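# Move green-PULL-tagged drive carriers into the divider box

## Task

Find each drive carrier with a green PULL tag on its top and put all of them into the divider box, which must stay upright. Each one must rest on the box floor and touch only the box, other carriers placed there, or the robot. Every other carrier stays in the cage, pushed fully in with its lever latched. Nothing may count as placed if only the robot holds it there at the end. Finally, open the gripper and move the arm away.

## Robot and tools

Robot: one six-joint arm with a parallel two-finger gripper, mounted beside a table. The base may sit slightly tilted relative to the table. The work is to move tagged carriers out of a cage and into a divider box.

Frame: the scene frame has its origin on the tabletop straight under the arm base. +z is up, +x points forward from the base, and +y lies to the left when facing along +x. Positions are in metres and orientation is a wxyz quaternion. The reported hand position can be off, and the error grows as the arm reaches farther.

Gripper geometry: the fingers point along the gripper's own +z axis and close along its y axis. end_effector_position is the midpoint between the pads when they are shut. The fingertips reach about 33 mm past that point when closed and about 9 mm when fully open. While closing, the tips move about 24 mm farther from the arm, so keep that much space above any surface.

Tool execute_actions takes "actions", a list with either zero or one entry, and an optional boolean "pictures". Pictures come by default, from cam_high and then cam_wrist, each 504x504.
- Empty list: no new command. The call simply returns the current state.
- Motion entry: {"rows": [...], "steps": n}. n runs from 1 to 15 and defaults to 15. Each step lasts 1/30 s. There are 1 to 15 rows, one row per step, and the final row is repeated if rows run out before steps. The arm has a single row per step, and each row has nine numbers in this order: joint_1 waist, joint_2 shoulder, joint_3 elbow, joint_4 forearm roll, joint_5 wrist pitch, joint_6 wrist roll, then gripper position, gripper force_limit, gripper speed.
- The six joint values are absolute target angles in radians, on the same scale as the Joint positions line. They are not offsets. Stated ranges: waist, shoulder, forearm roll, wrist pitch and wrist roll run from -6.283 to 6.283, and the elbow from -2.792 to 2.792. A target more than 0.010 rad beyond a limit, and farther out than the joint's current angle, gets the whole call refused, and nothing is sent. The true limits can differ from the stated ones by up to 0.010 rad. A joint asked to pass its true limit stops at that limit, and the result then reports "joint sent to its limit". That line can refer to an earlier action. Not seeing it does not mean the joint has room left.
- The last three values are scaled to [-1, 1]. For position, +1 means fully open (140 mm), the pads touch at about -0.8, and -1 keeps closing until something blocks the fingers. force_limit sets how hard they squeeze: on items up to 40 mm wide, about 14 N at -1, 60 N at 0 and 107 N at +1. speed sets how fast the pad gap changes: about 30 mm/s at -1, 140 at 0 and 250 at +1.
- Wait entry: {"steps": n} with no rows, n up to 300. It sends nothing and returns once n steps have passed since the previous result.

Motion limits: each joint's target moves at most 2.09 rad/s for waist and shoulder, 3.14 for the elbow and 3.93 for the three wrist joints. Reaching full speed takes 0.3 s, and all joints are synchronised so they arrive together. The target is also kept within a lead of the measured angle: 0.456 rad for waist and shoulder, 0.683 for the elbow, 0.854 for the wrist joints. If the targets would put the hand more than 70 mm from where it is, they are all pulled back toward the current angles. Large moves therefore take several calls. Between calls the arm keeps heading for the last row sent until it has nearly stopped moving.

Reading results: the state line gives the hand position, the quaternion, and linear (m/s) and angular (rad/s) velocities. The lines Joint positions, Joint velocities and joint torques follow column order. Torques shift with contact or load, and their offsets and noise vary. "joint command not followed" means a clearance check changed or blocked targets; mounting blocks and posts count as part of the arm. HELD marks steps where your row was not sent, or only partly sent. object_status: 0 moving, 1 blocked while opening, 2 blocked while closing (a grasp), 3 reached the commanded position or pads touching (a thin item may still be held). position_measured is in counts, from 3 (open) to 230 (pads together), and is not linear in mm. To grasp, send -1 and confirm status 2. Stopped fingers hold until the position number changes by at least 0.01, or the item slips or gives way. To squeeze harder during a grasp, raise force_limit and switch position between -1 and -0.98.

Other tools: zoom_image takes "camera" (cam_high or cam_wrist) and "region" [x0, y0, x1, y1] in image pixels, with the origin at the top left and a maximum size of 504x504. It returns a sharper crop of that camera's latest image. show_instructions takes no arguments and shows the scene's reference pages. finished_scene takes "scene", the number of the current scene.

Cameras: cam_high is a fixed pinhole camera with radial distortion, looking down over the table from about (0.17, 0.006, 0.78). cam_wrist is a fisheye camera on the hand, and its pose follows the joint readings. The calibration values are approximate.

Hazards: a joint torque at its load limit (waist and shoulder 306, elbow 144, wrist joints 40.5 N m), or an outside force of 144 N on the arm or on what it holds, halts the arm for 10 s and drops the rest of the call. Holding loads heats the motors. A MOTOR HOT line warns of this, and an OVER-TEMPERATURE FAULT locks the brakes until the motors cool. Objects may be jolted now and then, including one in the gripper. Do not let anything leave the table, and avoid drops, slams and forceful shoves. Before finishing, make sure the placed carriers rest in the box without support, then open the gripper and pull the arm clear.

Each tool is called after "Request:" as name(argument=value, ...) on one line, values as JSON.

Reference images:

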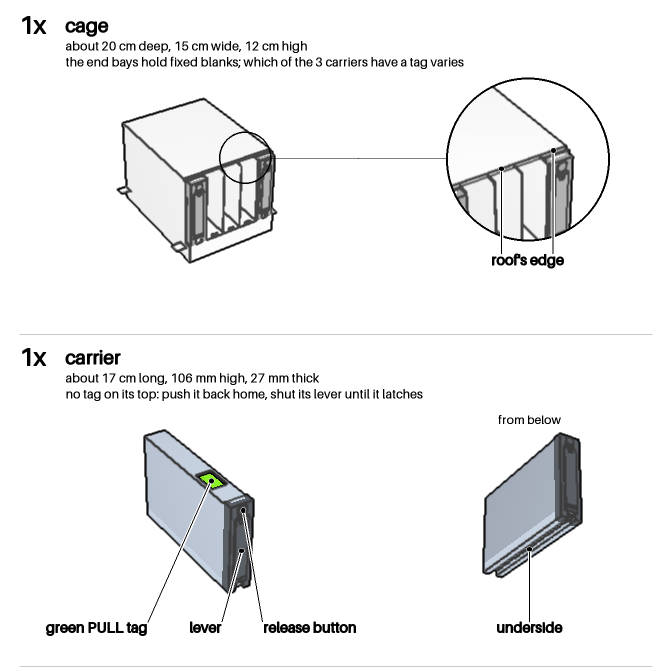

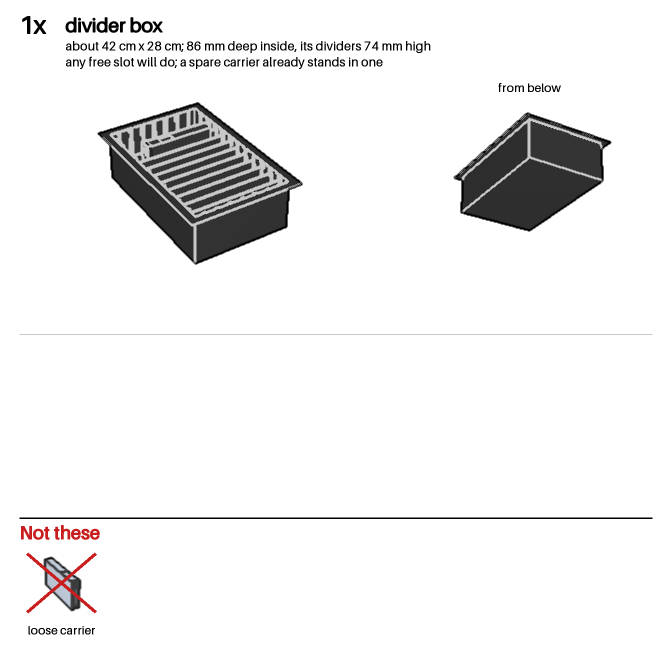

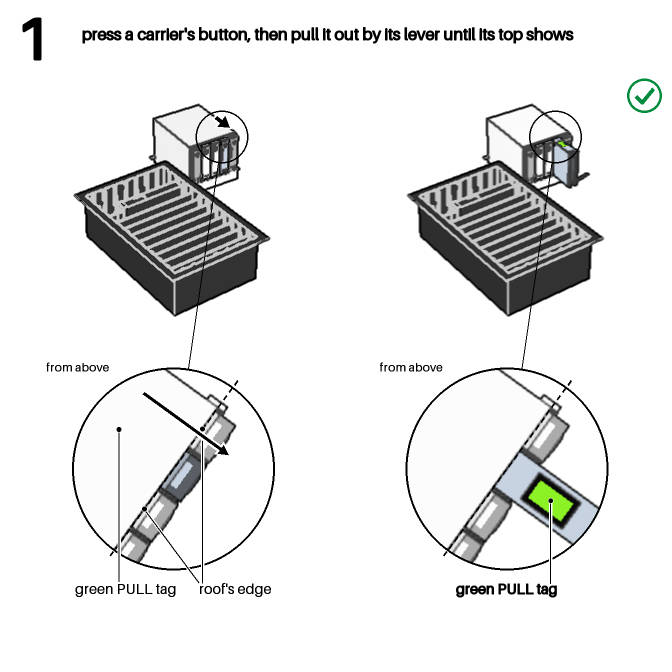

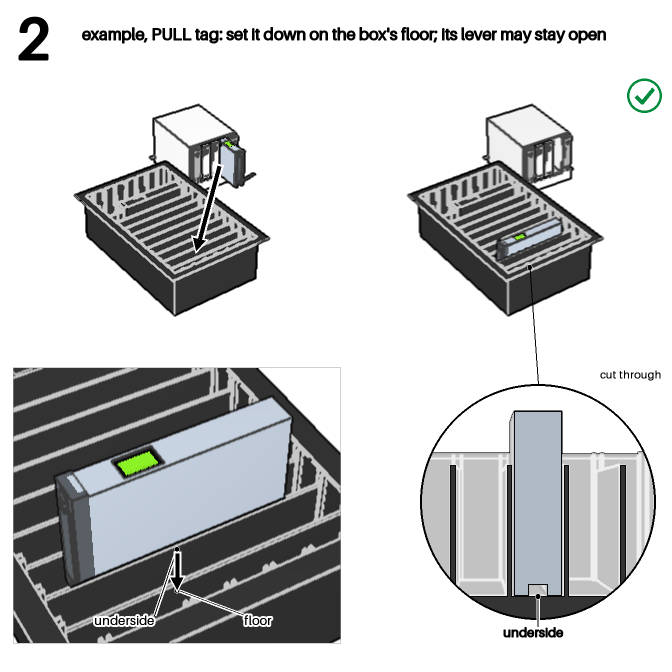

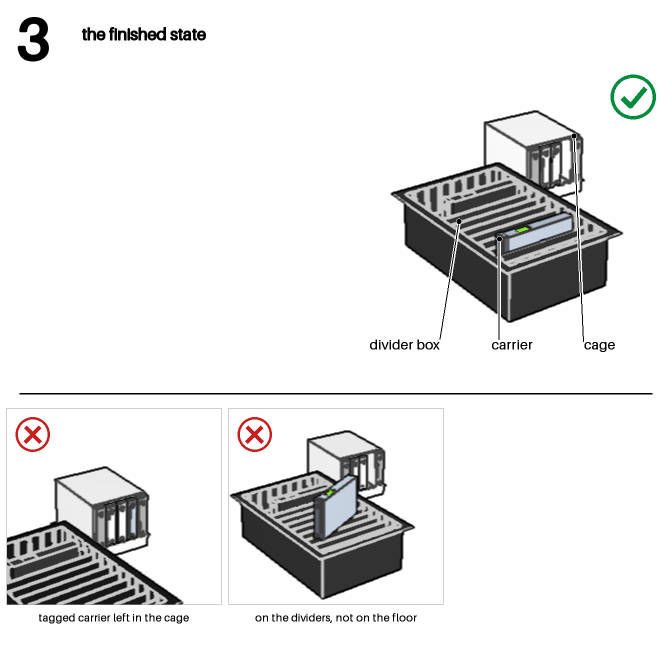

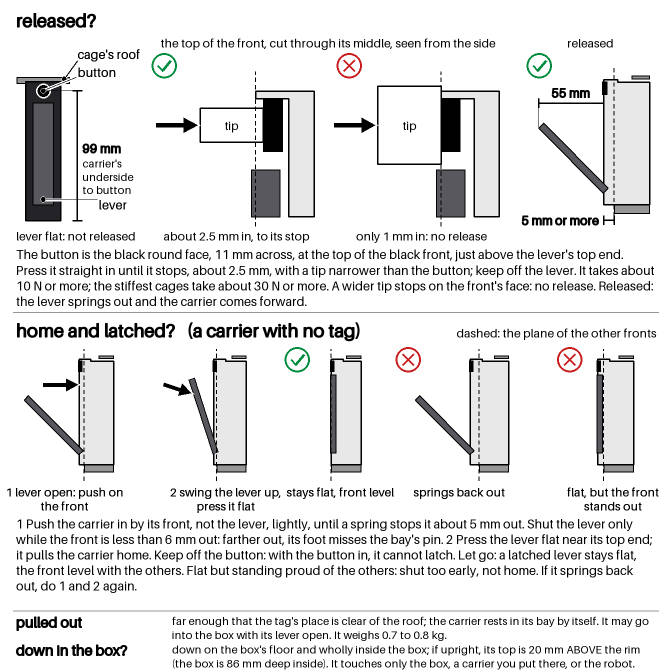

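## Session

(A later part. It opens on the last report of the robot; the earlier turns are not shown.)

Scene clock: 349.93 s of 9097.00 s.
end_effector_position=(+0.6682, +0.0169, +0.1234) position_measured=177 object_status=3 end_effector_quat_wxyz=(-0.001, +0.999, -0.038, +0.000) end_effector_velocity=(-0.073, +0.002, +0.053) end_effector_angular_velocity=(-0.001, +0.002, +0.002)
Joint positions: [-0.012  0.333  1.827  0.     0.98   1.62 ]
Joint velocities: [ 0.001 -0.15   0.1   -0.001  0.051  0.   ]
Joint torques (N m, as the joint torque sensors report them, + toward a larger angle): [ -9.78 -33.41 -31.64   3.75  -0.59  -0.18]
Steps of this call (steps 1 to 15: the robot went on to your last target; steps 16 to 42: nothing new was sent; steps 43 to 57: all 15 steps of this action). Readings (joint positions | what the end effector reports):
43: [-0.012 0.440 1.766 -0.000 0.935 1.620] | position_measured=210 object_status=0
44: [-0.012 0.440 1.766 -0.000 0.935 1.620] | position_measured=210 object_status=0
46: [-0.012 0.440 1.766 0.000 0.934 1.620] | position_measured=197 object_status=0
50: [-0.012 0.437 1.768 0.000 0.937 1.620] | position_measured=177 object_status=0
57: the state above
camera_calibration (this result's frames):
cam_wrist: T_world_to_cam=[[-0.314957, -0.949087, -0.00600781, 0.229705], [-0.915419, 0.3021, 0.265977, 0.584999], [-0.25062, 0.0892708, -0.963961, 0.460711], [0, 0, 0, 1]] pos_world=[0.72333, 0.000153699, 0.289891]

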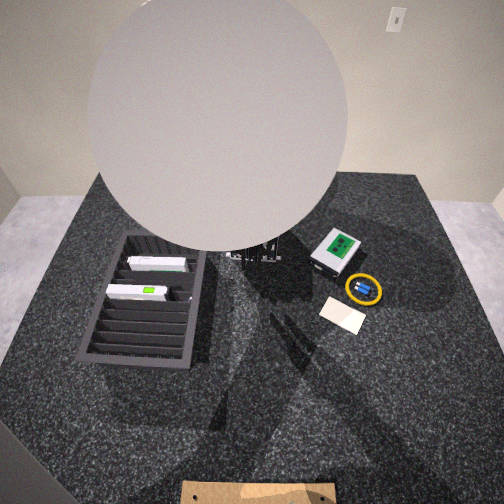

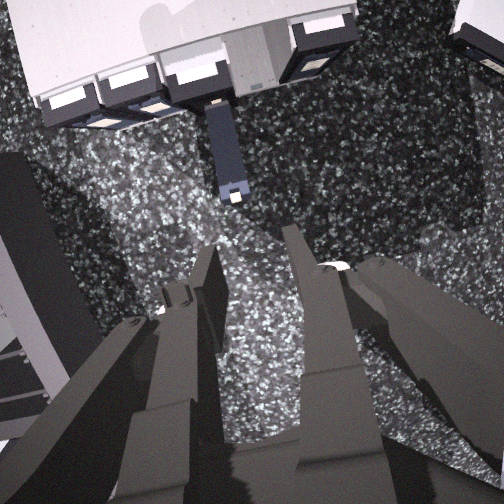

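Request:
execute_actions(actions=[{"rows": [[-0.014,0.17,2.09,0,0.7,1.2,-1,0,0]], "steps": 12}], pictures=false)

Request:
execute_actions(actions=[{"rows": [[-0.0157,0.17,2.3522,0,-0.0787,0.785,-1,0,0]], "steps": 15}], pictures=false)

Request:
execute_actions(actions=[{"rows": [[-0.0157,0.17,2.3522,0,-0.0787,0.785,-1,0,0],[-0.0157,0.17,2.3522,0,-0.0787,0.785,-1,0,0],[-0.0157,0.17,2.3522,0,-0.0787,0.785,-1,0,0],[-0.0157,0.17,2.3522,0,-0.0787,0.785,-1,0,0],[-0.0157,0.17,2.3522,0,-0.0787,0.785,-1,0,0],[-0.0159,0.174,2.3455,0,-0.076,0.785,-1,0,0],[-0.0161,0.178,2.3387,0,-0.0733,0.785,-1,0,0],[-0.0163,0.1822,2.332,0,-0.0706,0.785,-1,0,0],[-0.0165,0.1862,2.3252,0,-0.0679,0.785,-1,0,0],[-0.0167,0.1902,2.3185,0,-0.0652,0.785,-1,0,0],[-0.0169,0.1943,2.3118,0,-0.0625,0.785,-1,0,0],[-0.017,0.1963,2.3084,0,-0.0612,0.785,-1,0,0]], "steps": 15}])

Scene clock: 355.97 s of 9097.00 s.
end_effector_position=(+0.5970, +0.0177, +0.1097) position_measured=233 object_status=0 end_effector_quat_wxyz=(+0.017, +0.981, +0.169, +0.089) end_effector_velocity=(-0.004, -0.001, -0.001) end_effector_angular_velocity=(-0.012, -0.033, +0.059)
Joint positions: [-0.014  0.17   2.09  -0.     0.701  1.201]
Joint velocities: [-0.001 -0.019  0.03  -0.    -0.044 -0.061]
Joint torques (N m, as the joint torque sensors report them, + toward a larger angle): [ -7.26 -31.06 -42.92   4.38  -1.32   0.57]
Steps of this call (steps 1 to 15: the robot went on to your last target; steps 16 to 90: nothing new was sent; then 2.63 s passed at rest; steps 91 to 102: all 12 steps of this action). Readings (joint positions | what the end effector reports):
91: [-0.012 0.330 1.830 -0.000 0.982 1.620] | position_measured=177 object_status=0
92: [-0.012 0.327 1.834 -0.000 0.977 1.613] | position_measured=180 object_status=0
94: [-0.012 0.306 1.869 -0.000 0.939 1.557] | position_measured=195 object_status=0
98: [-0.013 0.212 2.022 -0.000 0.774 1.310] | position_measured=225 object_status=0
102: the state above

Scene clock: 356.47 s of 9097.00 s.
end_effector_position=(+0.6436, +0.0153, +0.0819) position_measured=233 object_status=3 end_effector_quat_wxyz=(+0.134, +0.875, +0.345, +0.313) end_effector_velocity=(+0.006, +0.000, +0.011) end_effector_angular_velocity=(-0.115, -0.212, +0.131)
Joint positions: [-0.016  0.17   2.35  -0.    -0.073  0.788]
Joint velocities: [ 0.     0.     0.107  0.001 -0.322 -0.172]
Joint torques (N m, as the joint torque sensors report them, + toward a larger angle): [  0.08 -43.42 -33.71   3.59  -1.49  -0.13]
Steps of this call (steps 1 to 15: all 15 steps of this action). Readings (joint positions | what the end effector reports):
1: [-0.014 0.170 2.090 -0.000 0.700 1.200] | position_measured=233 object_status=0
2: [-0.014 0.170 2.092 -0.000 0.693 1.196] | position_measured=233 object_status=0
4: [-0.014 0.170 2.111 -0.000 0.637 1.166] | position_measured=233 object_status=3
8: [-0.015 0.170 2.207 -0.000 0.352 1.014] | position_measured=233 object_status=3
15: the state above

Scene clock: 356.97 s of 9097.00 s.
end_effector_position=(+0.6671, +0.0137, +0.0850) position_measured=233 object_status=3 end_effector_quat_wxyz=(+0.135, +0.874, +0.346, +0.314) end_effector_velocity=(+0.015, +0.001, +0.000) end_effector_angular_velocity=(+0.000, +0.003, +0.001)
Joint positions: [-0.017  0.195  2.31   0.    -0.062  0.785]
Joint velocities: [ 0.002  0.019 -0.03   0.001  0.014 -0.   ]
Joint torques (N m, as the joint torque sensors report them, + toward a larger angle): [ -0.37 -48.11 -23.02   2.46  -1.53  -0.06]
Steps of this call (steps 1 to 15: all 15 steps of this action). Readings (joint positions | what the end effector reports):
1: [-0.016 0.170 2.352 -0.000 -0.078 0.786] | position_measured=233 object_status=3
2: [-0.016 0.170 2.352 -0.000 -0.078 0.785] | position_measured=233 object_status=3
4: [-0.016 0.170 2.352 -0.000 -0.079 0.785] | position_measured=233 object_status=3
8: [-0.016 0.173 2.347 -0.000 -0.076 0.785] | position_measured=233 object_status=3
15: the state above
camera_calibration (this result's frames):
cam_wrist: T_world_to_cam=[[0.37008, -0.869805, 0.326313, -0.260197], [-0.818728, -0.471356, -0.327884, 0.591692], [0.439004, -0.145819, -0.886573, -0.0397547], [0, 0, 0, 1]] pos_world=[0.598181, 0.0467796, 0.243666]

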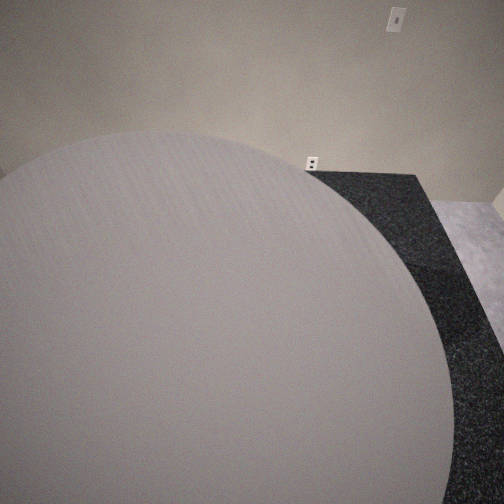

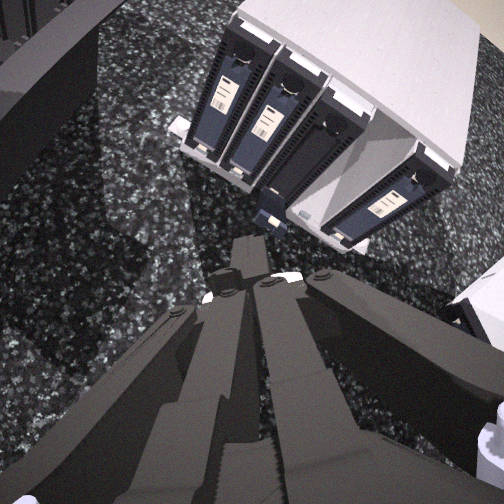

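Request:
execute_actions(actions=[{"rows": [[-0.0171,0.1986,2.3046,0,-0.0597,0.785,-1,0,0],[-0.0172,0.2009,2.3008,0,-0.0582,0.785,-1,0,0],[-0.0174,0.2032,2.297,0,-0.0567,0.785,-1,0,0],[-0.0175,0.2055,2.2931,0,-0.0551,0.785,-1,0,0],[-0.0176,0.2078,2.2893,0,-0.0536,0.785,-1,0,0],[-0.0177,0.2101,2.2855,0,-0.0521,0.785,-1,0,0],[-0.0178,0.2124,2.2817,0,-0.0506,0.785,-1,0,0],[-0.018,0.2147,2.2779,0,-0.0491,0.785,-1,0,0],[-0.0181,0.217,2.274,0,-0.0475,0.785,-1,0,0],[-0.0182,0.2193,2.2702,0,-0.046,0.785,-1,0,0],[-0.0183,0.2216,2.2664,0,-0.0445,0.785,-1,0,0],[-0.0184,0.2239,2.2626,0,-0.043,0.785,-1,0,0],[-0.0186,0.2262,2.2588,0,-0.0415,0.785,-1,0,0],[-0.0187,0.2285,2.2549,0,-0.0399,0.785,-1,0,0],[-0.0188,0.2307,2.2511,0,-0.0383,0.785,-1,0,0]], "steps": 15}], pictures=false)

Request:
execute_actions(actions=[{"rows": [[-0.0189,0.2307,2.2477,0,-0.0349,0.785,-1,0,0],[-0.019,0.2307,2.2443,0,-0.0315,0.785,-1,0,0],[-0.0191,0.2307,2.2409,0,-0.0281,0.785,-1,0,0],[-0.0192,0.2307,2.2375,0,-0.0247,0.785,-1,0,0],[-0.0193,0.2307,2.2341,0,-0.0213,0.785,-1,0,0],[-0.0194,0.2307,2.2307,0,-0.0179,0.785,-1,0,0],[-0.0195,0.2307,2.2273,0,-0.0145,0.785,-1,0,0],[-0.0195,0.2307,2.2239,0,-0.0111,0.785,-1,0,0],[-0.0196,0.2307,2.2205,0,-0.0077,0.785,-1,0,0],[-0.0197,0.2307,2.2171,0,-0.0043,0.785,-1,0,0],[-0.0198,0.2307,2.2137,0,-0.0009,0.785,-1,0,0],[-0.0199,0.2307,2.2103,0,0.0025,0.785,-1,0,0],[-0.02,0.2307,2.2069,0,0.0059,0.785,-1,0,0],[-0.02,0.2307,2.2035,0,0.0093,0.785,-1,0,0],[-0.0201,0.2307,2.2003,0,0.0126,0.785,-1,0,0]], "steps": 15}])

Scene clock: 360.17 s of 9097.00 s.
end_effector_position=(+0.6941, +0.0118, +0.0877) position_measured=233 object_status=3 end_effector_quat_wxyz=(+0.135, +0.874, +0.345, +0.314) end_effector_velocity=(+0.058, -0.005, +0.004) end_effector_angular_velocity=(-0.000, +0.009, -0.004)
Joint positions: [-0.019  0.226  2.26  -0.    -0.042  0.785]
Joint velocities: [-0.004  0.068 -0.112  0.     0.052 -0.001]
Joint torques (N m, as the joint torque sensors report them, + toward a larger angle): [ -0.02 -50.9  -27.41   2.69  -2.87  -0.04]
Steps of this call (steps 1 to 15: the robot went on to your last target; steps 16 to 81: nothing new was sent; steps 82 to 96: all 15 steps of this action). Readings (joint positions | what the end effector reports):
82: [-0.017 0.196 2.308 -0.000 -0.061 0.785] | position_measured=233 object_status=3
83: [-0.017 0.197 2.307 -0.000 -0.061 0.785] | position_measured=233 object_status=3
85: [-0.017 0.201 2.301 -0.000 -0.058 0.785] | position_measured=233 object_status=3
89: [-0.018 0.209 2.287 -0.000 -0.053 0.785] | position_measured=233 object_status=3
96: the state above

Scene clock: 370.40 s of 9097.00 s.
end_effector_position=(+0.6968, +0.0114, +0.0863) position_measured=233 object_status=3 end_effector_quat_wxyz=(+0.133, +0.876, +0.346, +0.307) end_effector_velocity=(+0.000, -0.001, +0.000) end_effector_angular_velocity=(+0.000, -0.000, -0.001)
Joint positions: [-0.019  0.231  2.247 -0.    -0.018  0.785]
Joint velocities: [-0.001 -0.    -0.     0.001 -0.    -0.   ]
Joint torques (N m, as the joint torque sensors report them, + toward a larger angle): [ -3.78 -52.19 -43.79   2.93  -8.43   0.22]
FORCE FAULT: contact force on the arm reached its limit, and the arm stopped for 10 seconds. The contact can be on any part of the arm, not only on its tool. The arm's remaining commands of this call were not run. The arm holds still and accepts commands again. Move the arm away from the contact; if what it grips holds it there, let go first. Pushing or pulling that hard again can fault the arm again.
The stop began at step 7 of this call (marked STOPPED below). From that step on the arm followed nothing that you had sent. 9 steps, steps kept back included, did not run and will not run. Nothing is kept back now, and the robot has no last target.
Steps of this call (steps 1 to 6: the first 6 steps of this action; steps 7 to 307: the stop). Readings (joint positions | what the end effector reports):
1: [-0.019 0.228 2.256 -0.000 -0.040 0.785] | position_measured=233 object_status=3
2: [-0.019 0.229 2.253 -0.000 -0.037 0.785] | position_measured=233 object_status=3
4: [-0.019 0.231 2.247 -0.000 -0.030 0.785] | position_measured=233 object_status=3
7: [-0.019 0.231 2.247 -0.000 -0.019 0.785] | position_measured=233 object_status=3 STOPPED
8: [-0.019 0.231 2.247 -0.000 -0.018 0.785] | position_measured=233 object_status=3
307: the state above
camera_calibration (this result's frames):
cam_wrist: T_world_to_cam=[[0.373494, -0.870658, 0.320088, -0.275503], [-0.824688, -0.46964, -0.315164, 0.618398], [0.424726, -0.14626, -0.893429, -0.0413981], [0, 0, 0, 1]] pos_world=[0.630467, 0.044501, 0.246095]

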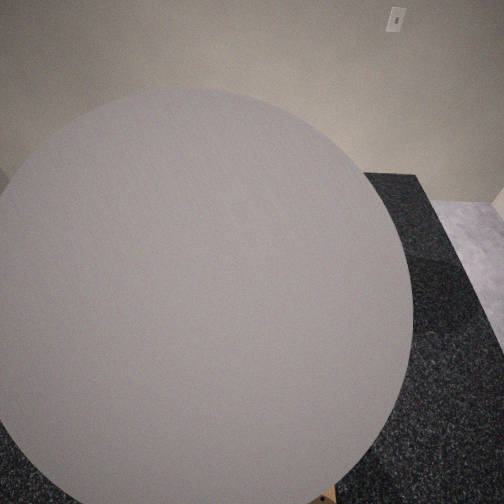

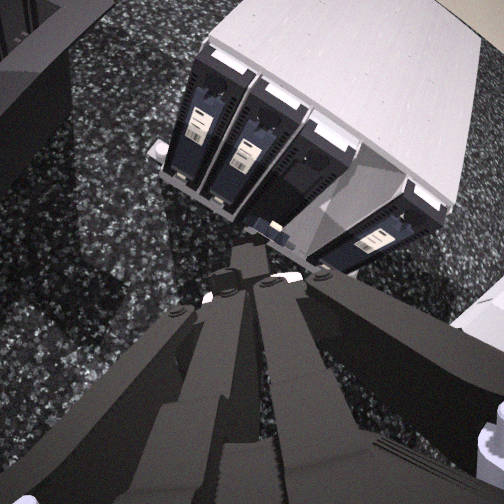

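Request:
execute_actions(actions=[{"rows": [[-0.0188,0.229,2.252,0,-0.02,0.785,-1,0,0],[-0.0186,0.226,2.258,0,-0.023,0.785,-1,0,0],[-0.0184,0.222,2.265,0,-0.027,0.785,-1,0,0],[-0.0182,0.217,2.274,0,-0.033,0.785,-1,0,0],[-0.018,0.212,2.283,0,-0.04,0.785,-1,0,0],[-0.0177,0.206,2.292,0,-0.048,0.785,-1,0,0],[-0.0173,0.2,2.302,0,-0.056,0.785,-1,0,0],[-0.017,0.1963,2.3084,0,-0.0612,0.785,-1,0,0]], "steps": 13}])

Request:
zoom_image(camera="cam_wrist", region=[220, 20, 440, 240])

Scene clock: 372.63 s of 9097.00 s.
end_effector_position=(+0.6681, +0.0137, +0.0851) position_measured=233 object_status=3 end_effector_quat_wxyz=(+0.135, +0.874, +0.346, +0.314) end_effector_velocity=(-0.003, -0.000, +0.001) end_effector_angular_velocity=(+0.000, -0.005, -0.001)
Joint positions: [-0.017  0.197  2.308 -0.    -0.061  0.785]
Joint velocities: [-0.    -0.005  0.009  0.    -0.009  0.   ]
Joint torques (N m, as the joint torque sensors report them, + toward a larger angle): [ -2.28 -41.87 -25.22   2.75  -2.24   0.02]
Steps of this call (steps 1 to 54: nothing new was sent; steps 55 to 67: all 13 steps of this action). Readings (joint positions | what the end effector reports):
55: [-0.019 0.231 2.247 -0.000 -0.019 0.785] | position_measured=233 object_status=3
56: [-0.019 0.230 2.248 -0.000 -0.019 0.785] | position_measured=233 object_status=3
58: [-0.019 0.226 2.257 -0.000 -0.023 0.785] | position_measured=233 object_status=3
62: [-0.018 0.209 2.288 -0.000 -0.045 0.785] | position_measured=233 object_status=3
67: the state above
camera_calibration (this result's frames):
cam_wrist: T_world_to_cam=[[0.370139, -0.86977, 0.326337, -0.26074], [-0.818742, -0.471406, -0.327777, 0.592579], [0.438928, -0.145863, -0.886604, -0.040058], [0, 0, 0, 1]] pos_world=[0.599262, 0.0467186, 0.243807]

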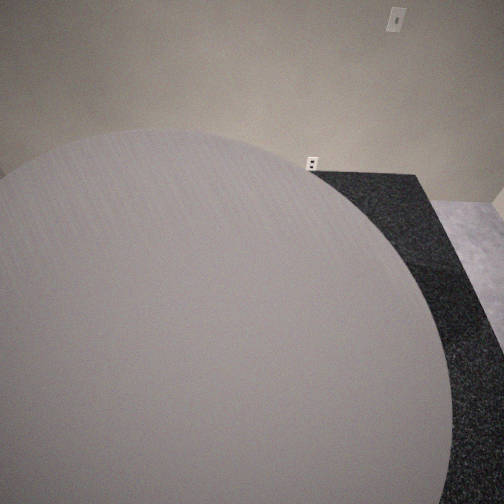

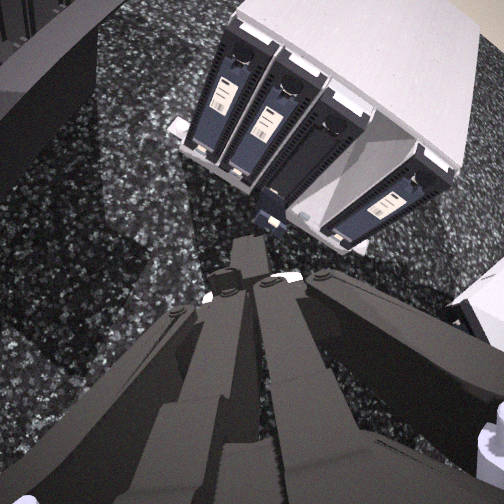

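Region (220, 20, 440, 240) of cam_wrist's 504x504 image, scaled by 2.291, with more detail than that image has.

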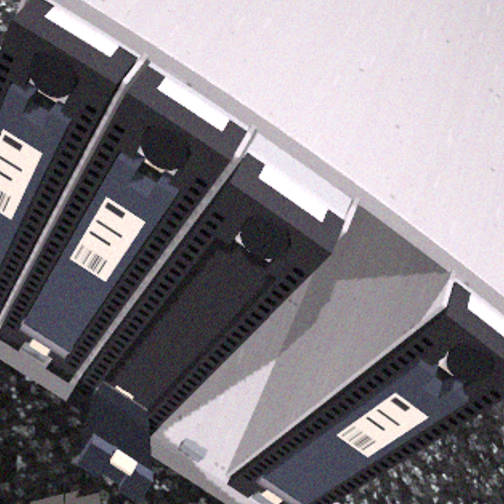

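Request:
execute_actions(actions=[{"rows": [[-0.0175,0.18,2.302,0,-0.038,0.785,-1,0,0],[-0.018,0.16,2.294,0,-0.01,0.785,-1,0,0],[-0.018,0.14,2.285,0,0.0185,0.785,-1,0,0],[-0.018,0.116,2.2751,0,0.0524,0.785,-1,0,0],[-0.018,0.116,2.2751,0,0.0524,0.785,-1,0,0],[-0.018,0.116,2.2751,0,0.0524,0.785,-1,0,0],[-0.018,0.116,2.2751,0,0.0524,0.785,-1,0,0],[-0.018,0.116,2.2751,0,0.0524,0.785,-1,0,0],[-0.018,0.116,2.2751,0,0.0524,0.785,-1,0,0],[-0.0185,0.133,2.254,0,0.0564,0.785,-1,0,0],[-0.019,0.151,2.232,0,0.0604,0.785,-1,0,0],[-0.0195,0.1684,2.2108,0,0.0644,0.785,-1,0,0]], "steps": 15}], pictures=false)

Request:
execute_actions(actions=[{"rows": [[-0.0195,0.1684,2.2108,0,0.0644,0.785,-1,0,0],[-0.0195,0.1684,2.2108,0,0.0644,0.785,-1,0,0],[-0.0195,0.1684,2.2108,0,0.0644,0.785,-1,0,0],[-0.0196,0.1769,2.2115,0,0.0551,0.785,-1,0,0],[-0.0197,0.1854,2.2123,0,0.0458,0.785,-1,0,0],[-0.0198,0.1939,2.213,0,0.0366,0.785,-1,0,0],[-0.0199,0.2024,2.2138,0,0.0273,0.785,-1,0,0],[-0.02,0.2109,2.2145,0,0.0181,0.785,-1,0,0],[-0.02,0.2193,2.2153,0,0.0089,0.785,-1,0,0]], "steps": 15}])

Scene clock: 378.53 s of 9097.00 s.
end_effector_position=(+0.6994, +0.0110, +0.1336) position_measured=233 object_status=3 end_effector_quat_wxyz=(+0.136, +0.874, +0.345, +0.314) end_effector_velocity=(+0.146, -0.010, -0.005) end_effector_angular_velocity=(-0.000, +0.004, -0.007)
Joint positions: [-0.019  0.161  2.22   0.     0.063  0.785]
Joint velocities: [-0.007  0.212 -0.256 -0.     0.048 -0.001]
Joint torques (N m, as the joint torque sensors report them, + toward a larger angle): [  2.39 -58.29 -20.88   2.16  -1.59  -0.05]
Steps of this call (steps 1 to 15: the robot went on to your last target; steps 16 to 90: nothing new was sent; then 2.40 s passed at rest; steps 91 to 105: all 15 steps of this action). Readings (joint positions | what the end effector reports):
91: [-0.017 0.196 2.308 0.000 -0.061 0.785] | position_measured=233 object_status=3
92: [-0.017 0.193 2.308 -0.000 -0.057 0.785] | position_measured=233 object_status=3
94: [-0.017 0.172 2.299 0.000 -0.026 0.785] | position_measured=233 object_status=3
98: [-0.018 0.120 2.277 0.000 0.045 0.785] | position_measured=233 object_status=3
105: the state above

Scene clock: 379.03 s of 9097.00 s.
end_effector_position=(+0.7125, +0.0101, +0.1068) position_measured=233 object_status=3 end_effector_quat_wxyz=(+0.136, +0.874, +0.345, +0.314) end_effector_velocity=(+0.000, -0.001, -0.002) end_effector_angular_velocity=(-0.000, -0.001, -0.001)
Joint positions: [-0.02   0.219  2.215  0.     0.009  0.785]
Joint velocities: [-0.001  0.004  0.001  0.    -0.006 -0.   ]
Joint torques (N m, as the joint torque sensors report them, + toward a larger angle): [ -2.08 -49.8  -29.14   2.77  -1.2   -0.26]
Steps of this call (steps 1 to 15: all 15 steps of this action). Readings (joint positions | what the end effector reports):
1: [-0.020 0.166 2.214 0.000 0.064 0.785] | position_measured=233 object_status=3
2: [-0.020 0.167 2.212 0.000 0.064 0.785] | position_measured=233 object_status=3
4: [-0.020 0.168 2.211 0.000 0.064 0.785] | position_measured=233 object_status=3
8: [-0.020 0.189 2.212 0.000 0.041 0.785] | position_measured=233 object_status=3
15: the state above
camera_calibration (this result's frames):
cam_wrist: T_world_to_cam=[[0.367382, -0.870926, 0.326372, -0.285341], [-0.820101, -0.468866, -0.328022, 0.635328], [0.438708, -0.147149, -0.8865, -0.040708], [0, 0, 0, 1]] pos_world=[0.643722, 0.0433829, 0.265442]

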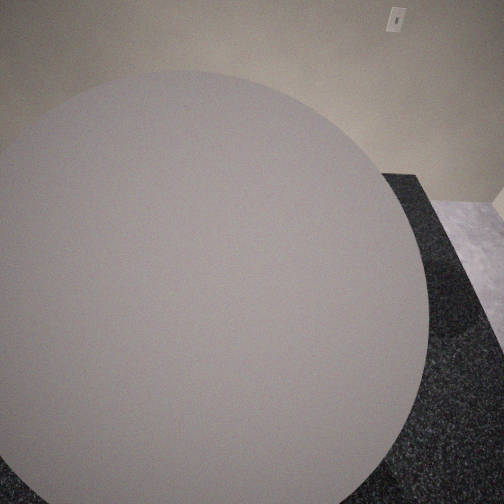

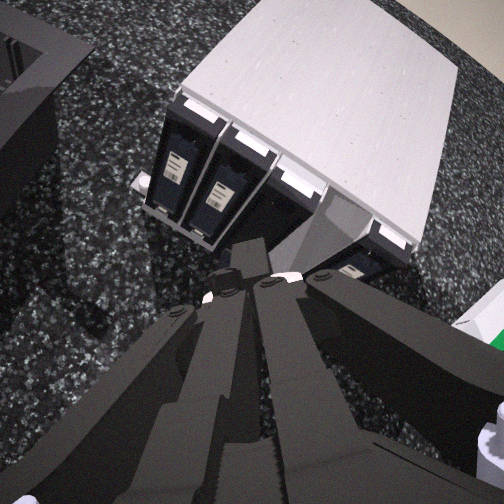

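Advance to rw≈.508.

Request:
execute_actions(actions=[{"rows": [[-0.02,0.2207,2.2134,0,0.0094,0.785,-1,0,0],[-0.02,0.2221,2.2116,0,0.0098,0.785,-1,0,0],[-0.0201,0.2235,2.2097,0,0.0103,0.785,-1,0,0],[-0.0201,0.2249,2.2079,0,0.0107,0.785,-1,0,0],[-0.0201,0.2263,2.206,0,0.0112,0.785,-1,0,0],[-0.0202,0.2277,2.2042,0,0.0116,0.785,-1,0,0],[-0.0202,0.2291,2.2024,0,0.012,0.785,-1,0,0],[-0.0202,0.2301,2.2011,0,0.0123,0.785,-1,0,0],[-0.0202,0.2311,2.1998,0,0.0126,0.785,-1,0,0],[-0.0202,0.232,2.1986,0,0.0129,0.785,-1,0,0],[-0.0202,0.2329,2.1974,0,0.0132,0.785,-1,0,0]], "steps": 15}], pictures=false)

Scene clock: 381.23 s of 9097.00 s.
end_effector_position=(+0.7224, +0.0097, +0.1062) position_measured=233 object_status=3 end_effector_quat_wxyz=(+0.136, +0.874, +0.345, +0.314) end_effector_velocity=(+0.003, +0.000, +0.001) end_effector_angular_velocity=(+0.000, -0.002, -0.000)
Joint positions: [-0.02   0.233  2.198 -0.     0.013  0.785]
Joint velocities: [ 0.     0.002 -0.005  0.     0.001  0.   ]
Joint torques (N m, as the joint torque sensors report them, + toward a larger angle): [ -1.55 -51.42 -29.83   2.97  -1.93  -0.22]
Steps of this call (steps 1 to 15: the robot went on to your last target; steps 16 to 51: nothing new was sent; steps 52 to 66: all 15 steps of this action). Readings (joint positions | what the end effector reports):
52: [-0.020 0.219 2.215 -0.000 0.009 0.785] | position_measured=233 object_status=3
53: [-0.020 0.220 2.215 -0.000 0.009 0.785] | position_measured=233 object_status=3
55: [-0.020 0.222 2.213 -0.000 0.010 0.785] | position_measured=233 object_status=3
59: [-0.020 0.227 2.205 -0.000 0.011 0.785] | position_measured=233 object_status=3
66: the state above

Request:
execute_actions(actions=[{"rows": [[-0.0202,0.2334,2.1967,0,0.0134,0.785,-1,0,0],[-0.0202,0.2339,2.1961,0,0.0135,0.785,-1,0,0],[-0.0203,0.2344,2.1954,0,0.0137,0.785,-1,0,0],[-0.0203,0.2349,2.1948,0,0.0138,0.785,-1,0,0],[-0.0203,0.2354,2.1941,0,0.014,0.785,-1,0,0],[-0.0203,0.2358,2.1936,0,0.0141,0.785,-1,0,0]], "steps": 10}], pictures=false)

Scene clock: 383.13 s of 9097.00 s.
end_effector_position=(+0.7246, +0.0095, +0.1061) position_measured=233 object_status=3 end_effector_quat_wxyz=(+0.136, +0.874, +0.345, +0.314) end_effector_velocity=(+0.002, -0.000, +0.001) end_effector_angular_velocity=(+0.001, -0.001, -0.001)
Joint positions: [-0.02   0.236  2.194  0.     0.014  0.785]
Joint velocities: [-0.     0.001 -0.003  0.     0.001  0.001]
Joint torques (N m, as the joint torque sensors report them, + toward a larger angle): [ -0.29 -53.75 -27.03   2.92  -1.65   0.04]
Steps of this call (steps 1 to 15: the robot went on to your last target; steps 16 to 47: nothing new was sent; steps 48 to 57: all 10 steps of this action). Readings (joint positions | what the end effector reports):
48: [-0.020 0.233 2.197 0.000 0.013 0.785] | position_measured=233 object_status=3
49: [-0.020 0.233 2.197 -0.000 0.013 0.785] | position_measured=233 object_status=3
51: [-0.020 0.234 2.196 -0.000 0.014 0.785] | position_measured=233 object_status=3
55: [-0.020 0.236 2.194 0.000 0.014 0.785] | position_measured=233 object_status=3
57: the state above

Request:
execute_actions(actions=[{"rows": [[-0.0203,0.2362,2.1931,0,0.0142,0.785,-1,0,0],[-0.0203,0.2366,2.1925,0,0.0144,0.785,-1,0,0],[-0.0203,0.237,2.192,0,0.0145,0.785,-1,0,0],[-0.0203,0.2374,2.1915,0,0.0146,0.785,-1,0,0],[-0.0203,0.2378,2.191,0,0.0147,0.785,-1,0,0]], "steps": 9}], pictures=false)

Scene clock: 384.47 s of 9097.00 s.
end_effector_position=(+0.7260, +0.0095, +0.1060) position_measured=233 object_status=3 end_effector_quat_wxyz=(+0.136, +0.874, +0.345, +0.314) end_effector_velocity=(+0.000, +0.001, -0.000) end_effector_angular_velocity=(-0.001, +0.000, +0.003)
Joint positions: [-0.02   0.238  2.191  0.     0.015  0.785]
Joint velocities: [ 0.002  0.001 -0.001 -0.     0.    -0.   ]
Joint torques (N m, as the joint torque sensors report them, + toward a larger angle): [ -1.36 -51.43 -28.77   2.73  -1.42   0.  ]
Steps of this call (steps 1 to 15: the robot went on to your last target; steps 16 to 31: nothing new was sent; steps 32 to 40: all 9 steps of this action). Readings (joint positions | what the end effector reports):
32: [-0.020 0.236 2.194 0.000 0.014 0.785] | position_measured=233 object_status=3
33: [-0.020 0.236 2.193 0.000 0.014 0.785] | position_measured=233 object_status=3
35: [-0.020 0.237 2.193 0.000 0.014 0.785] | position_measured=233 object_status=3
39: [-0.020 0.238 2.191 0.000 0.015 0.785] | position_measured=233 object_status=3
40: the state above

Request:
execute_actions(actions=[{"rows": [[-0.0203,0.2382,2.1904,0,0.0149,0.785,-1,0,0],[-0.0203,0.2386,2.1899,0,0.015,0.785,-1,0,0],[-0.0203,0.239,2.1894,0,0.0151,0.785,-1,0,0],[-0.0203,0.2394,2.1888,0,0.0153,0.785,-1,0,0]], "steps": 8}], pictures=false)

Scene clock: 386.13 s of 9097.00 s.
end_effector_position=(+0.7272, +0.0094, +0.1060) position_measured=233 object_status=3 end_effector_quat_wxyz=(+0.136, +0.874, +0.345, +0.314) end_effector_velocity=(+0.001, +0.001, -0.000) end_effector_angular_velocity=(-0.000, +0.000, +0.001)
Joint positions: [-0.02   0.239  2.189  0.     0.015  0.785]
Joint velocities: [ 0.001  0.001 -0.001 -0.     0.    -0.   ]
Joint torques (N m, as the joint torque sensors report them, + toward a larger angle): [ -1.24 -54.25 -28.55   2.99  -1.47  -0.28]
Steps of this call (steps 1 to 15: the robot went on to your last target; steps 16 to 42: nothing new was sent; steps 43 to 50: all 8 steps of this action). Readings (joint positions | what the end effector reports):
43: [-0.020 0.238 2.191 0.000 0.015 0.785] | position_measured=233 object_status=3
44: [-0.020 0.238 2.191 0.000 0.015 0.785] | position_measured=233 object_status=3
46: [-0.020 0.239 2.190 0.000 0.015 0.785] | position_measured=233 object_status=3
50: the state above

Request:
execute_actions(actions=[{"rows": [[-0.0203,0.2398,2.1883,0,0.0154,0.785,-1,0,0],[-0.0203,0.2402,2.1878,0,0.0155,0.785,-1,0,0],[-0.0203,0.2406,2.1873,0,0.0156,0.785,-1,0,0],[-0.0203,0.241,2.1867,0,0.0158,0.785,-1,0,0]], "steps": 8}])

Scene clock: 387.33 s of 9097.00 s.
end_effector_position=(+0.7284, +0.0094, +0.1060) position_measured=233 object_status=3 end_effector_quat_wxyz=(+0.136, +0.874, +0.345, +0.314) end_effector_velocity=(+0.002, -0.001, +0.001) end_effector_angular_velocity=(+0.000, -0.002, -0.002)
Joint positions: [-0.02   0.241  2.187  0.     0.016  0.785]
Joint velocities: [-0.002  0.001 -0.003  0.     0.     0.   ]
Joint torques (N m, as the joint torque sensors report them, + toward a larger angle): [ -0.95 -51.38 -30.     3.04  -2.14   0.02]
Steps of this call (steps 1 to 15: the robot went on to your last target; steps 16 to 28: nothing new was sent; steps 29 to 36: all 8 steps of this action). Readings (joint positions | what the end effector reports):
29: [-0.020 0.239 2.189 0.000 0.015 0.785] | position_measured=233 object_status=3
30: [-0.020 0.240 2.189 0.000 0.015 0.785] | position_measured=233 object_status=3
32: [-0.020 0.240 2.188 0.000 0.016 0.785] | position_measured=233 object_status=3
36: the state above
camera_calibration (this result's frames):
cam_wrist: T_world_to_cam=[[0.367231, -0.871006, 0.326329, -0.291458], [-0.820278, -0.468676, -0.327852, 0.64786], [0.438503, -0.147284, -0.886579, -0.0483458], [0, 0, 0, 1]] pos_world=[0.659658, 0.0426545, 0.264651]

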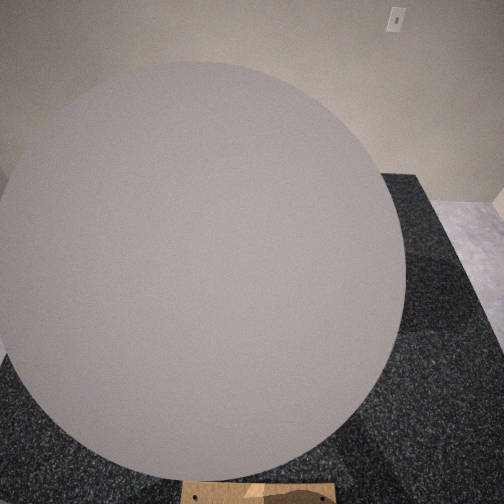

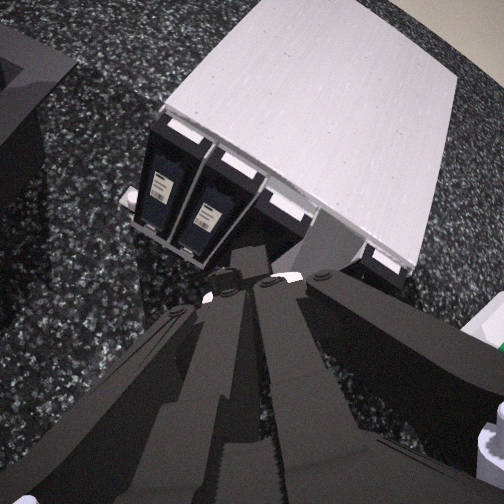

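Contact beginning. 1 mm more.

Request:
execute_actions(actions=[{"rows": [[-0.0203,0.2413,2.1863,0,0.0159,0.785,-1,0,0],[-0.0203,0.2416,2.1859,0,0.016,0.785,-1,0,0],[-0.0203,0.2419,2.1855,0,0.0161,0.785,-1,0,0],[-0.0203,0.2422,2.1851,0,0.0162,0.785,-1,0,0]], "steps": 8}], pictures=false)

Scene clock: 388.30 s of 9097.00 s.
end_effector_position=(+0.7293, +0.0094, +0.1059) position_measured=233 object_status=3 end_effector_quat_wxyz=(+0.136, +0.874, +0.345, +0.314) end_effector_velocity=(-0.001, -0.001, -0.001) end_effector_angular_velocity=(-0.000, +0.002, -0.001)
Joint positions: [-0.02   0.242  2.185  0.     0.016  0.785]
Joint velocities: [-0.001  0.     0.001 -0.     0.     0.   ]
Joint torques (N m, as the joint torque sensors report them, + toward a larger angle): [ -1.94 -53.17 -30.37   2.91  -2.38  -0.12]
Steps of this call (steps 1 to 15: the robot went on to your last target; steps 16 to 21: nothing new was sent; steps 22 to 29: all 8 steps of this action). Readings (joint positions | what the end effector reports):
22: [-0.020 0.241 2.187 0.000 0.016 0.785] | position_measured=233 object_status=3
23: [-0.020 0.241 2.187 0.000 0.016 0.785] | position_measured=233 object_status=3
25: [-0.020 0.242 2.186 0.000 0.016 0.785] | position_measured=233 object_status=3
29: the state above

Request:
execute_actions(actions=[{"rows": [[-0.0203,0.2425,2.1847,0,0.0163,0.785,-1,0,0],[-0.0203,0.2428,2.1843,0,0.0164,0.785,-1,0,0],[-0.0203,0.2431,2.1839,0,0.0165,0.785,-1,0,0]], "steps": 7}], pictures=false)

Scene clock: 389.37 s of 9097.00 s.
end_effector_position=(+0.7299, +0.0093, +0.1058) position_measured=233 object_status=3 end_effector_quat_wxyz=(+0.136, +0.874, +0.345, +0.314) end_effector_velocity=(+0.001, -0.001, +0.000) end_effector_angular_velocity=(-0.000, -0.000, -0.001)
Joint positions: [-0.02   0.243  2.184  0.     0.017  0.785]
Joint velocities: [-0.001  0.001 -0.001  0.    -0.    -0.   ]
Joint torques (N m, as the joint torque sensors report them, + toward a larger angle): [ -0.18 -49.44 -33.57   2.93  -4.33   0.02]
Steps of this call (steps 1 to 15: the robot went on to your last target; steps 16 to 25: nothing new was sent; steps 26 to 32: all 7 steps of this action). Readings (joint positions | what the end effector reports):
26: [-0.020 0.242 2.185 0.000 0.016 0.785] | position_measured=233 object_status=3
27: [-0.020 0.242 2.185 0.000 0.016 0.785] | position_measured=233 object_status=3
29: [-0.020 0.243 2.184 0.000 0.016 0.785] | position_measured=233 object_status=3
32: the state above

Request:
execute_actions(actions=[{"rows": [[-0.0203,0.2427,2.1844,0,0.0164,0.785,-1,0,0],[-0.0203,0.2422,2.1851,0,0.0162,0.785,-1,0,0],[-0.0203,0.2414,2.1862,0,0.0159,0.785,-1,0,0],[-0.0203,0.239,2.1894,0,0.0151,0.785,-1,0,0],[-0.0202,0.234,2.196,0,0.0135,0.785,-1,0,0],[-0.0201,0.227,2.2051,0,0.0114,0.785,-1,0,0],[-0.02,0.2193,2.2153,0,0.0089,0.785,-1,0,0],[-0.02,0.2109,2.2145,0,0.0181,0.785,-1,0,0],[-0.0199,0.2024,2.2138,0,0.0273,0.785,-1,0,0],[-0.0198,0.1939,2.213,0,0.0366,0.785,-1,0,0],[-0.0197,0.1854,2.2123,0,0.0458,0.785,-1,0,0],[-0.0196,0.1769,2.2115,0,0.0551,0.785,-1,0,0],[-0.0195,0.1684,2.2108,0,0.0644,0.785,-1,0,0]], "steps": 15}], pictures=false)

Request:
execute_actions(actions=[{"rows": [[-0.0193,0.16,2.221,0,0.0625,0.785,-1,0,0],[-0.019,0.149,2.2345,0,0.06,0.785,-1,0,0],[-0.0186,0.138,2.248,0,0.0575,0.785,-1,0,0],[-0.0183,0.127,2.2616,0,0.0549,0.785,-1,0,0],[-0.018,0.116,2.2751,0,0.0524,0.785,-1,0,0],[-0.018,0.116,2.2751,0,0.0524,0.785,-1,0,0],[-0.018,0.116,2.2751,0,0.0524,0.785,-1,0,0],[-0.018,0.116,2.2751,0,0.0524,0.785,-1,0,0],[-0.018,0.116,2.2751,0,0.0524,0.785,-1,0,0],[-0.0178,0.13,2.281,0,0.0325,0.785,-1,0,0],[-0.0176,0.144,2.287,0,0.0125,0.785,-1,0,0],[-0.0174,0.158,2.293,0,-0.0075,0.785,-1,0,0],[-0.0173,0.172,2.299,0,-0.0275,0.785,-1,0,0],[-0.0171,0.186,2.3045,0,-0.047,0.785,-1,0,0],[-0.017,0.1963,2.3084,0,-0.0612,0.785,-1,0,0]], "steps": 15}], pictures=false)

Request:
execute_actions(actions=[{"rows": [[-0.017,0.1963,2.3084,0,-0.0612,0.785,-1,0,0],[-0.017,0.1963,2.3084,0,-0.0612,0.785,-1,0,0],[-0.017,0.1963,2.3084,0,-0.0612,0.785,-1,0,0],[-0.017,0.1963,2.3084,0,-0.0612,0.785,-1,0,0],[-0.0171,0.1986,2.3046,0,-0.0597,0.785,-1,0,0],[-0.0172,0.2009,2.3008,0,-0.0582,0.785,-1,0,0],[-0.0174,0.2032,2.297,0,-0.0567,0.785,-1,0,0],[-0.0175,0.2055,2.2931,0,-0.0551,0.785,-1,0,0],[-0.0176,0.2078,2.2893,0,-0.0536,0.785,-1,0,0],[-0.0177,0.2101,2.2855,0,-0.0521,0.785,-1,0,0],[-0.0178,0.2124,2.2817,0,-0.0506,0.785,-1,0,0],[-0.018,0.2147,2.2779,0,-0.0491,0.785,-1,0,0],[-0.0181,0.217,2.274,0,-0.0475,0.785,-1,0,0],[-0.0182,0.2193,2.2702,0,-0.046,0.785,-1,0,0],[-0.0183,0.2216,2.2664,0,-0.0445,0.785,-1,0,0]], "steps": 15}])

Scene clock: 394.87 s of 9097.00 s.
end_effector_position=(+0.7052, +0.0106, +0.1294) position_measured=233 object_status=3 end_effector_quat_wxyz=(+0.135, +0.874, +0.345, +0.314) end_effector_velocity=(-0.024, +0.003, +0.098) end_effector_angular_velocity=(-0.001, -0.014, +0.004)
Joint positions: [-0.02   0.175  2.212 -0.     0.057  0.785]
Joint velocities: [ 0.003 -0.178 -0.02   0.     0.184 -0.001]
Joint torques (N m, as the joint torque sensors report them, + toward a larger angle): [ -1.67 -37.59 -29.47   3.36  -1.3   -0.03]
Steps of this call (steps 1 to 15: the robot went on to your last target; steps 16 to 90: nothing new was sent; then 2.00 s passed at rest; steps 91 to 105: all 15 steps of this action). Readings (joint positions | what the end effector reports):
91: [-0.020 0.243 2.184 0.000 0.016 0.785] | position_measured=233 object_status=3
92: [-0.020 0.243 2.184 0.000 0.016 0.785] | position_measured=233 object_status=3
94: [-0.020 0.243 2.184 0.000 0.016 0.785] | position_measured=233 object_status=3
98: [-0.020 0.229 2.202 0.000 0.012 0.785] | position_measured=233 object_status=3
105: the state above

Scene clock: 395.37 s of 9097.00 s.
end_effector_position=(+0.6682, +0.0134, +0.1065) position_measured=233 object_status=3 end_effector_quat_wxyz=(+0.135, +0.874, +0.346, +0.314) end_effector_velocity=(-0.002, +0.004, -0.228) end_effector_angular_velocity=(+0.000, +0.007, +0.005)
Joint positions: [-0.017  0.16   2.294 -0.    -0.011  0.785]
Joint velocities: [ 0.005  0.376  0.157 -0.    -0.526  0.   ]
Joint torques (N m, as the joint torque sensors report them, + toward a larger angle): [ -2.98 -42.58 -26.57   2.66  -1.59  -0.04]
Steps of this call (steps 1 to 15: all 15 steps of this action). Readings (joint positions | what the end effector reports):
1: [-0.020 0.171 2.212 -0.000 0.061 0.785] | position_measured=233 object_status=3
2: [-0.020 0.167 2.213 -0.000 0.062 0.785] | position_measured=233 object_status=3
4: [-0.019 0.154 2.229 -0.000 0.061 0.785] | position_measured=233 object_status=3
8: [-0.018 0.120 2.270 -0.000 0.053 0.785] | position_measured=233 object_status=3
15: the state above

Scene clock: 395.87 s of 9097.00 s.
end_effector_position=(+0.6858, +0.0125, +0.0869) position_measured=233 object_status=3 end_effector_quat_wxyz=(+0.135, +0.874, +0.346, +0.314) end_effector_velocity=(+0.061, -0.005, +0.006) end_effector_angular_velocity=(+0.000, +0.000, -0.004)
Joint positions: [-0.018  0.216  2.275  0.    -0.048  0.785]
Joint velocities: [-0.004  0.068 -0.113  0.001  0.045  0.   ]
Joint torques (N m, as the joint torque sensors report them, + toward a larger angle): [ -3.98 -45.01 -25.86   2.55  -2.23  -0.1 ]
Steps of this call (steps 1 to 15: all 15 steps of this action). Readings (joint positions | what the end effector reports):
1: [-0.017 0.173 2.299 -0.000 -0.028 0.785] | position_measured=233 object_status=3
2: [-0.017 0.184 2.304 -0.000 -0.044 0.785] | position_measured=233 object_status=3
4: [-0.017 0.195 2.308 -0.000 -0.059 0.785] | position_measured=233 object_status=3
8: [-0.017 0.200 2.302 -0.000 -0.059 0.785] | position_measured=233 object_status=3
15: the state above
camera_calibration (this result's frames):
cam_wrist: T_world_to_cam=[[0.369294, -0.870143, 0.326301, -0.268322], [-0.819205, -0.470594, -0.327787, 0.607401], [0.438777, -0.146258, -0.886613, -0.0462959], [0, 0, 0, 1]] pos_world=[0.616989, 0.0455893, 0.245605]

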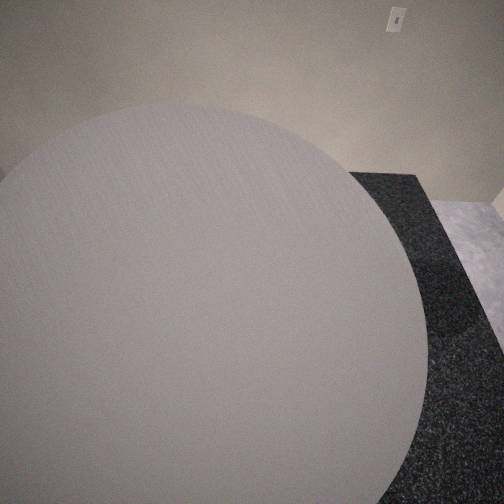

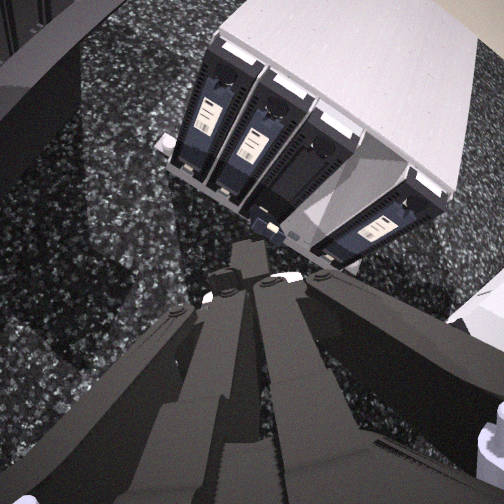

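Request:
execute_actions(actions=[{"rows": [[-0.0183,0.2224,2.2651,0,-0.044,0.785,-1,0,0],[-0.0184,0.2232,2.2638,0,-0.0435,0.785,-1,0,0],[-0.0184,0.224,2.2624,0,-0.0429,0.785,-1,0,0],[-0.0185,0.2248,2.2611,0,-0.0424,0.785,-1,0,0],[-0.0185,0.2256,2.2598,0,-0.0419,0.785,-1,0,0],[-0.0186,0.2264,2.2585,0,-0.0414,0.785,-1,0,0],[-0.0186,0.2272,2.2571,0,-0.0408,0.785,-1,0,0],[-0.0187,0.228,2.2557,0,-0.0402,0.785,-1,0,0]], "steps": 11}], pictures=false)

Scene clock: 397.97 s of 9097.00 s.
end_effector_position=(+0.6962, +0.0117, +0.0880) position_measured=233 object_status=3 end_effector_quat_wxyz=(+0.135, +0.874, +0.345, +0.314) end_effector_velocity=(+0.004, -0.000, +0.000) end_effector_angular_velocity=(+0.001, +0.001, -0.001)
Joint positions: [-0.019  0.228  2.256 -0.    -0.04   0.785]
Joint velocities: [-0.     0.005 -0.008  0.001  0.004  0.   ]
Joint torques (N m, as the joint torque sensors report them, + toward a larger angle): [ -0.95 -47.66 -29.82   2.63  -3.09  -0.04]
Steps of this call (steps 1 to 15: the robot went on to your last target; steps 16 to 52: nothing new was sent; steps 53 to 63: all 11 steps of this action). Readings (joint positions | what the end effector reports):
53: [-0.018 0.222 2.266 -0.000 -0.044 0.785] | position_measured=233 object_status=3
54: [-0.018 0.222 2.266 -0.000 -0.044 0.785] | position_measured=233 object_status=3
56: [-0.018 0.223 2.264 -0.000 -0.043 0.785] | position_measured=233 object_status=3
60: [-0.019 0.226 2.259 -0.000 -0.041 0.785] | position_measured=233 object_status=3
63: the state above

Request:
execute_actions(actions=[{"rows": [[-0.0187,0.2286,2.2547,0,-0.0398,0.785,-1,0,0],[-0.0187,0.2293,2.2535,0,-0.0393,0.785,-1,0,0],[-0.0188,0.23,2.2523,0,-0.0388,0.785,-1,0,0],[-0.0188,0.2307,2.2511,0,-0.0383,0.785,-1,0,0]], "steps": 8}], pictures=false)

Scene clock: 399.63 s of 9097.00 s.
end_effector_position=(+0.6988, +0.0115, +0.0883) position_measured=233 object_status=3 end_effector_quat_wxyz=(+0.135, +0.874, +0.345, +0.314) end_effector_velocity=(+0.002, -0.001, +0.000) end_effector_angular_velocity=(+0.001, -0.000, -0.003)
Joint positions: [-0.019  0.231  2.251 -0.    -0.038  0.785]
Joint velocities: [-0.002  0.002 -0.004  0.001  0.002  0.001]
Joint torques (N m, as the joint torque sensors report them, + toward a larger angle): [ -1.59 -49.01 -28.76   2.75  -2.7   -0.11]
Steps of this call (steps 1 to 15: the robot went on to your last target; steps 16 to 42: nothing new was sent; steps 43 to 50: all 8 steps of this action). Readings (joint positions | what the end effector reports):
43: [-0.019 0.228 2.256 -0.000 -0.040 0.785] | position_measured=233 object_status=3
44: [-0.019 0.228 2.255 -0.000 -0.040 0.785] | position_measured=233 object_status=3
46: [-0.019 0.229 2.254 -0.000 -0.039 0.785] | position_measured=233 object_status=3
50: the state above

Past the jam point. Continue.

Request:
execute_actions(actions=[{"rows": [[-0.0189,0.2307,2.2491,0,-0.0363,0.785,-1,0,0],[-0.0189,0.2307,2.2471,0,-0.0343,0.785,-1,0,0],[-0.019,0.2307,2.2451,0,-0.0323,0.785,-1,0,0],[-0.019,0.2307,2.2431,0,-0.0303,0.785,-1,0,0],[-0.0191,0.2307,2.2411,0,-0.0283,0.785,-1,0,0]], "steps": 8}], pictures=false)

Scene clock: 401.17 s of 9097.00 s.
end_effector_position=(+0.7030, +0.0111, +0.0915) position_measured=233 object_status=3 end_effector_quat_wxyz=(+0.135, +0.874, +0.345, +0.314) end_effector_velocity=(+0.003, +0.001, +0.003) end_effector_angular_velocity=(-0.000, +0.003, +0.001)
Joint positions: [-0.019  0.231  2.242 -0.    -0.029  0.785]
Joint velocities: [ 0.001 -0.    -0.01  -0.     0.013  0.   ]
Joint torques (N m, as the joint torque sensors report them, + toward a larger angle): [ -0.57 -52.79 -30.31   2.62  -3.21   0.05]
Steps of this call (steps 1 to 15: the robot went on to your last target; steps 16 to 38: nothing new was sent; steps 39 to 46: all 8 steps of this action). Readings (joint positions | what the end effector reports):
39: [-0.019 0.231 2.251 -0.000 -0.038 0.785] | position_measured=233 object_status=3
40: [-0.019 0.231 2.250 -0.000 -0.037 0.785] | position_measured=233 object_status=3
42: [-0.019 0.231 2.247 -0.000 -0.034 0.785] | position_measured=233 object_status=3
46: the state above


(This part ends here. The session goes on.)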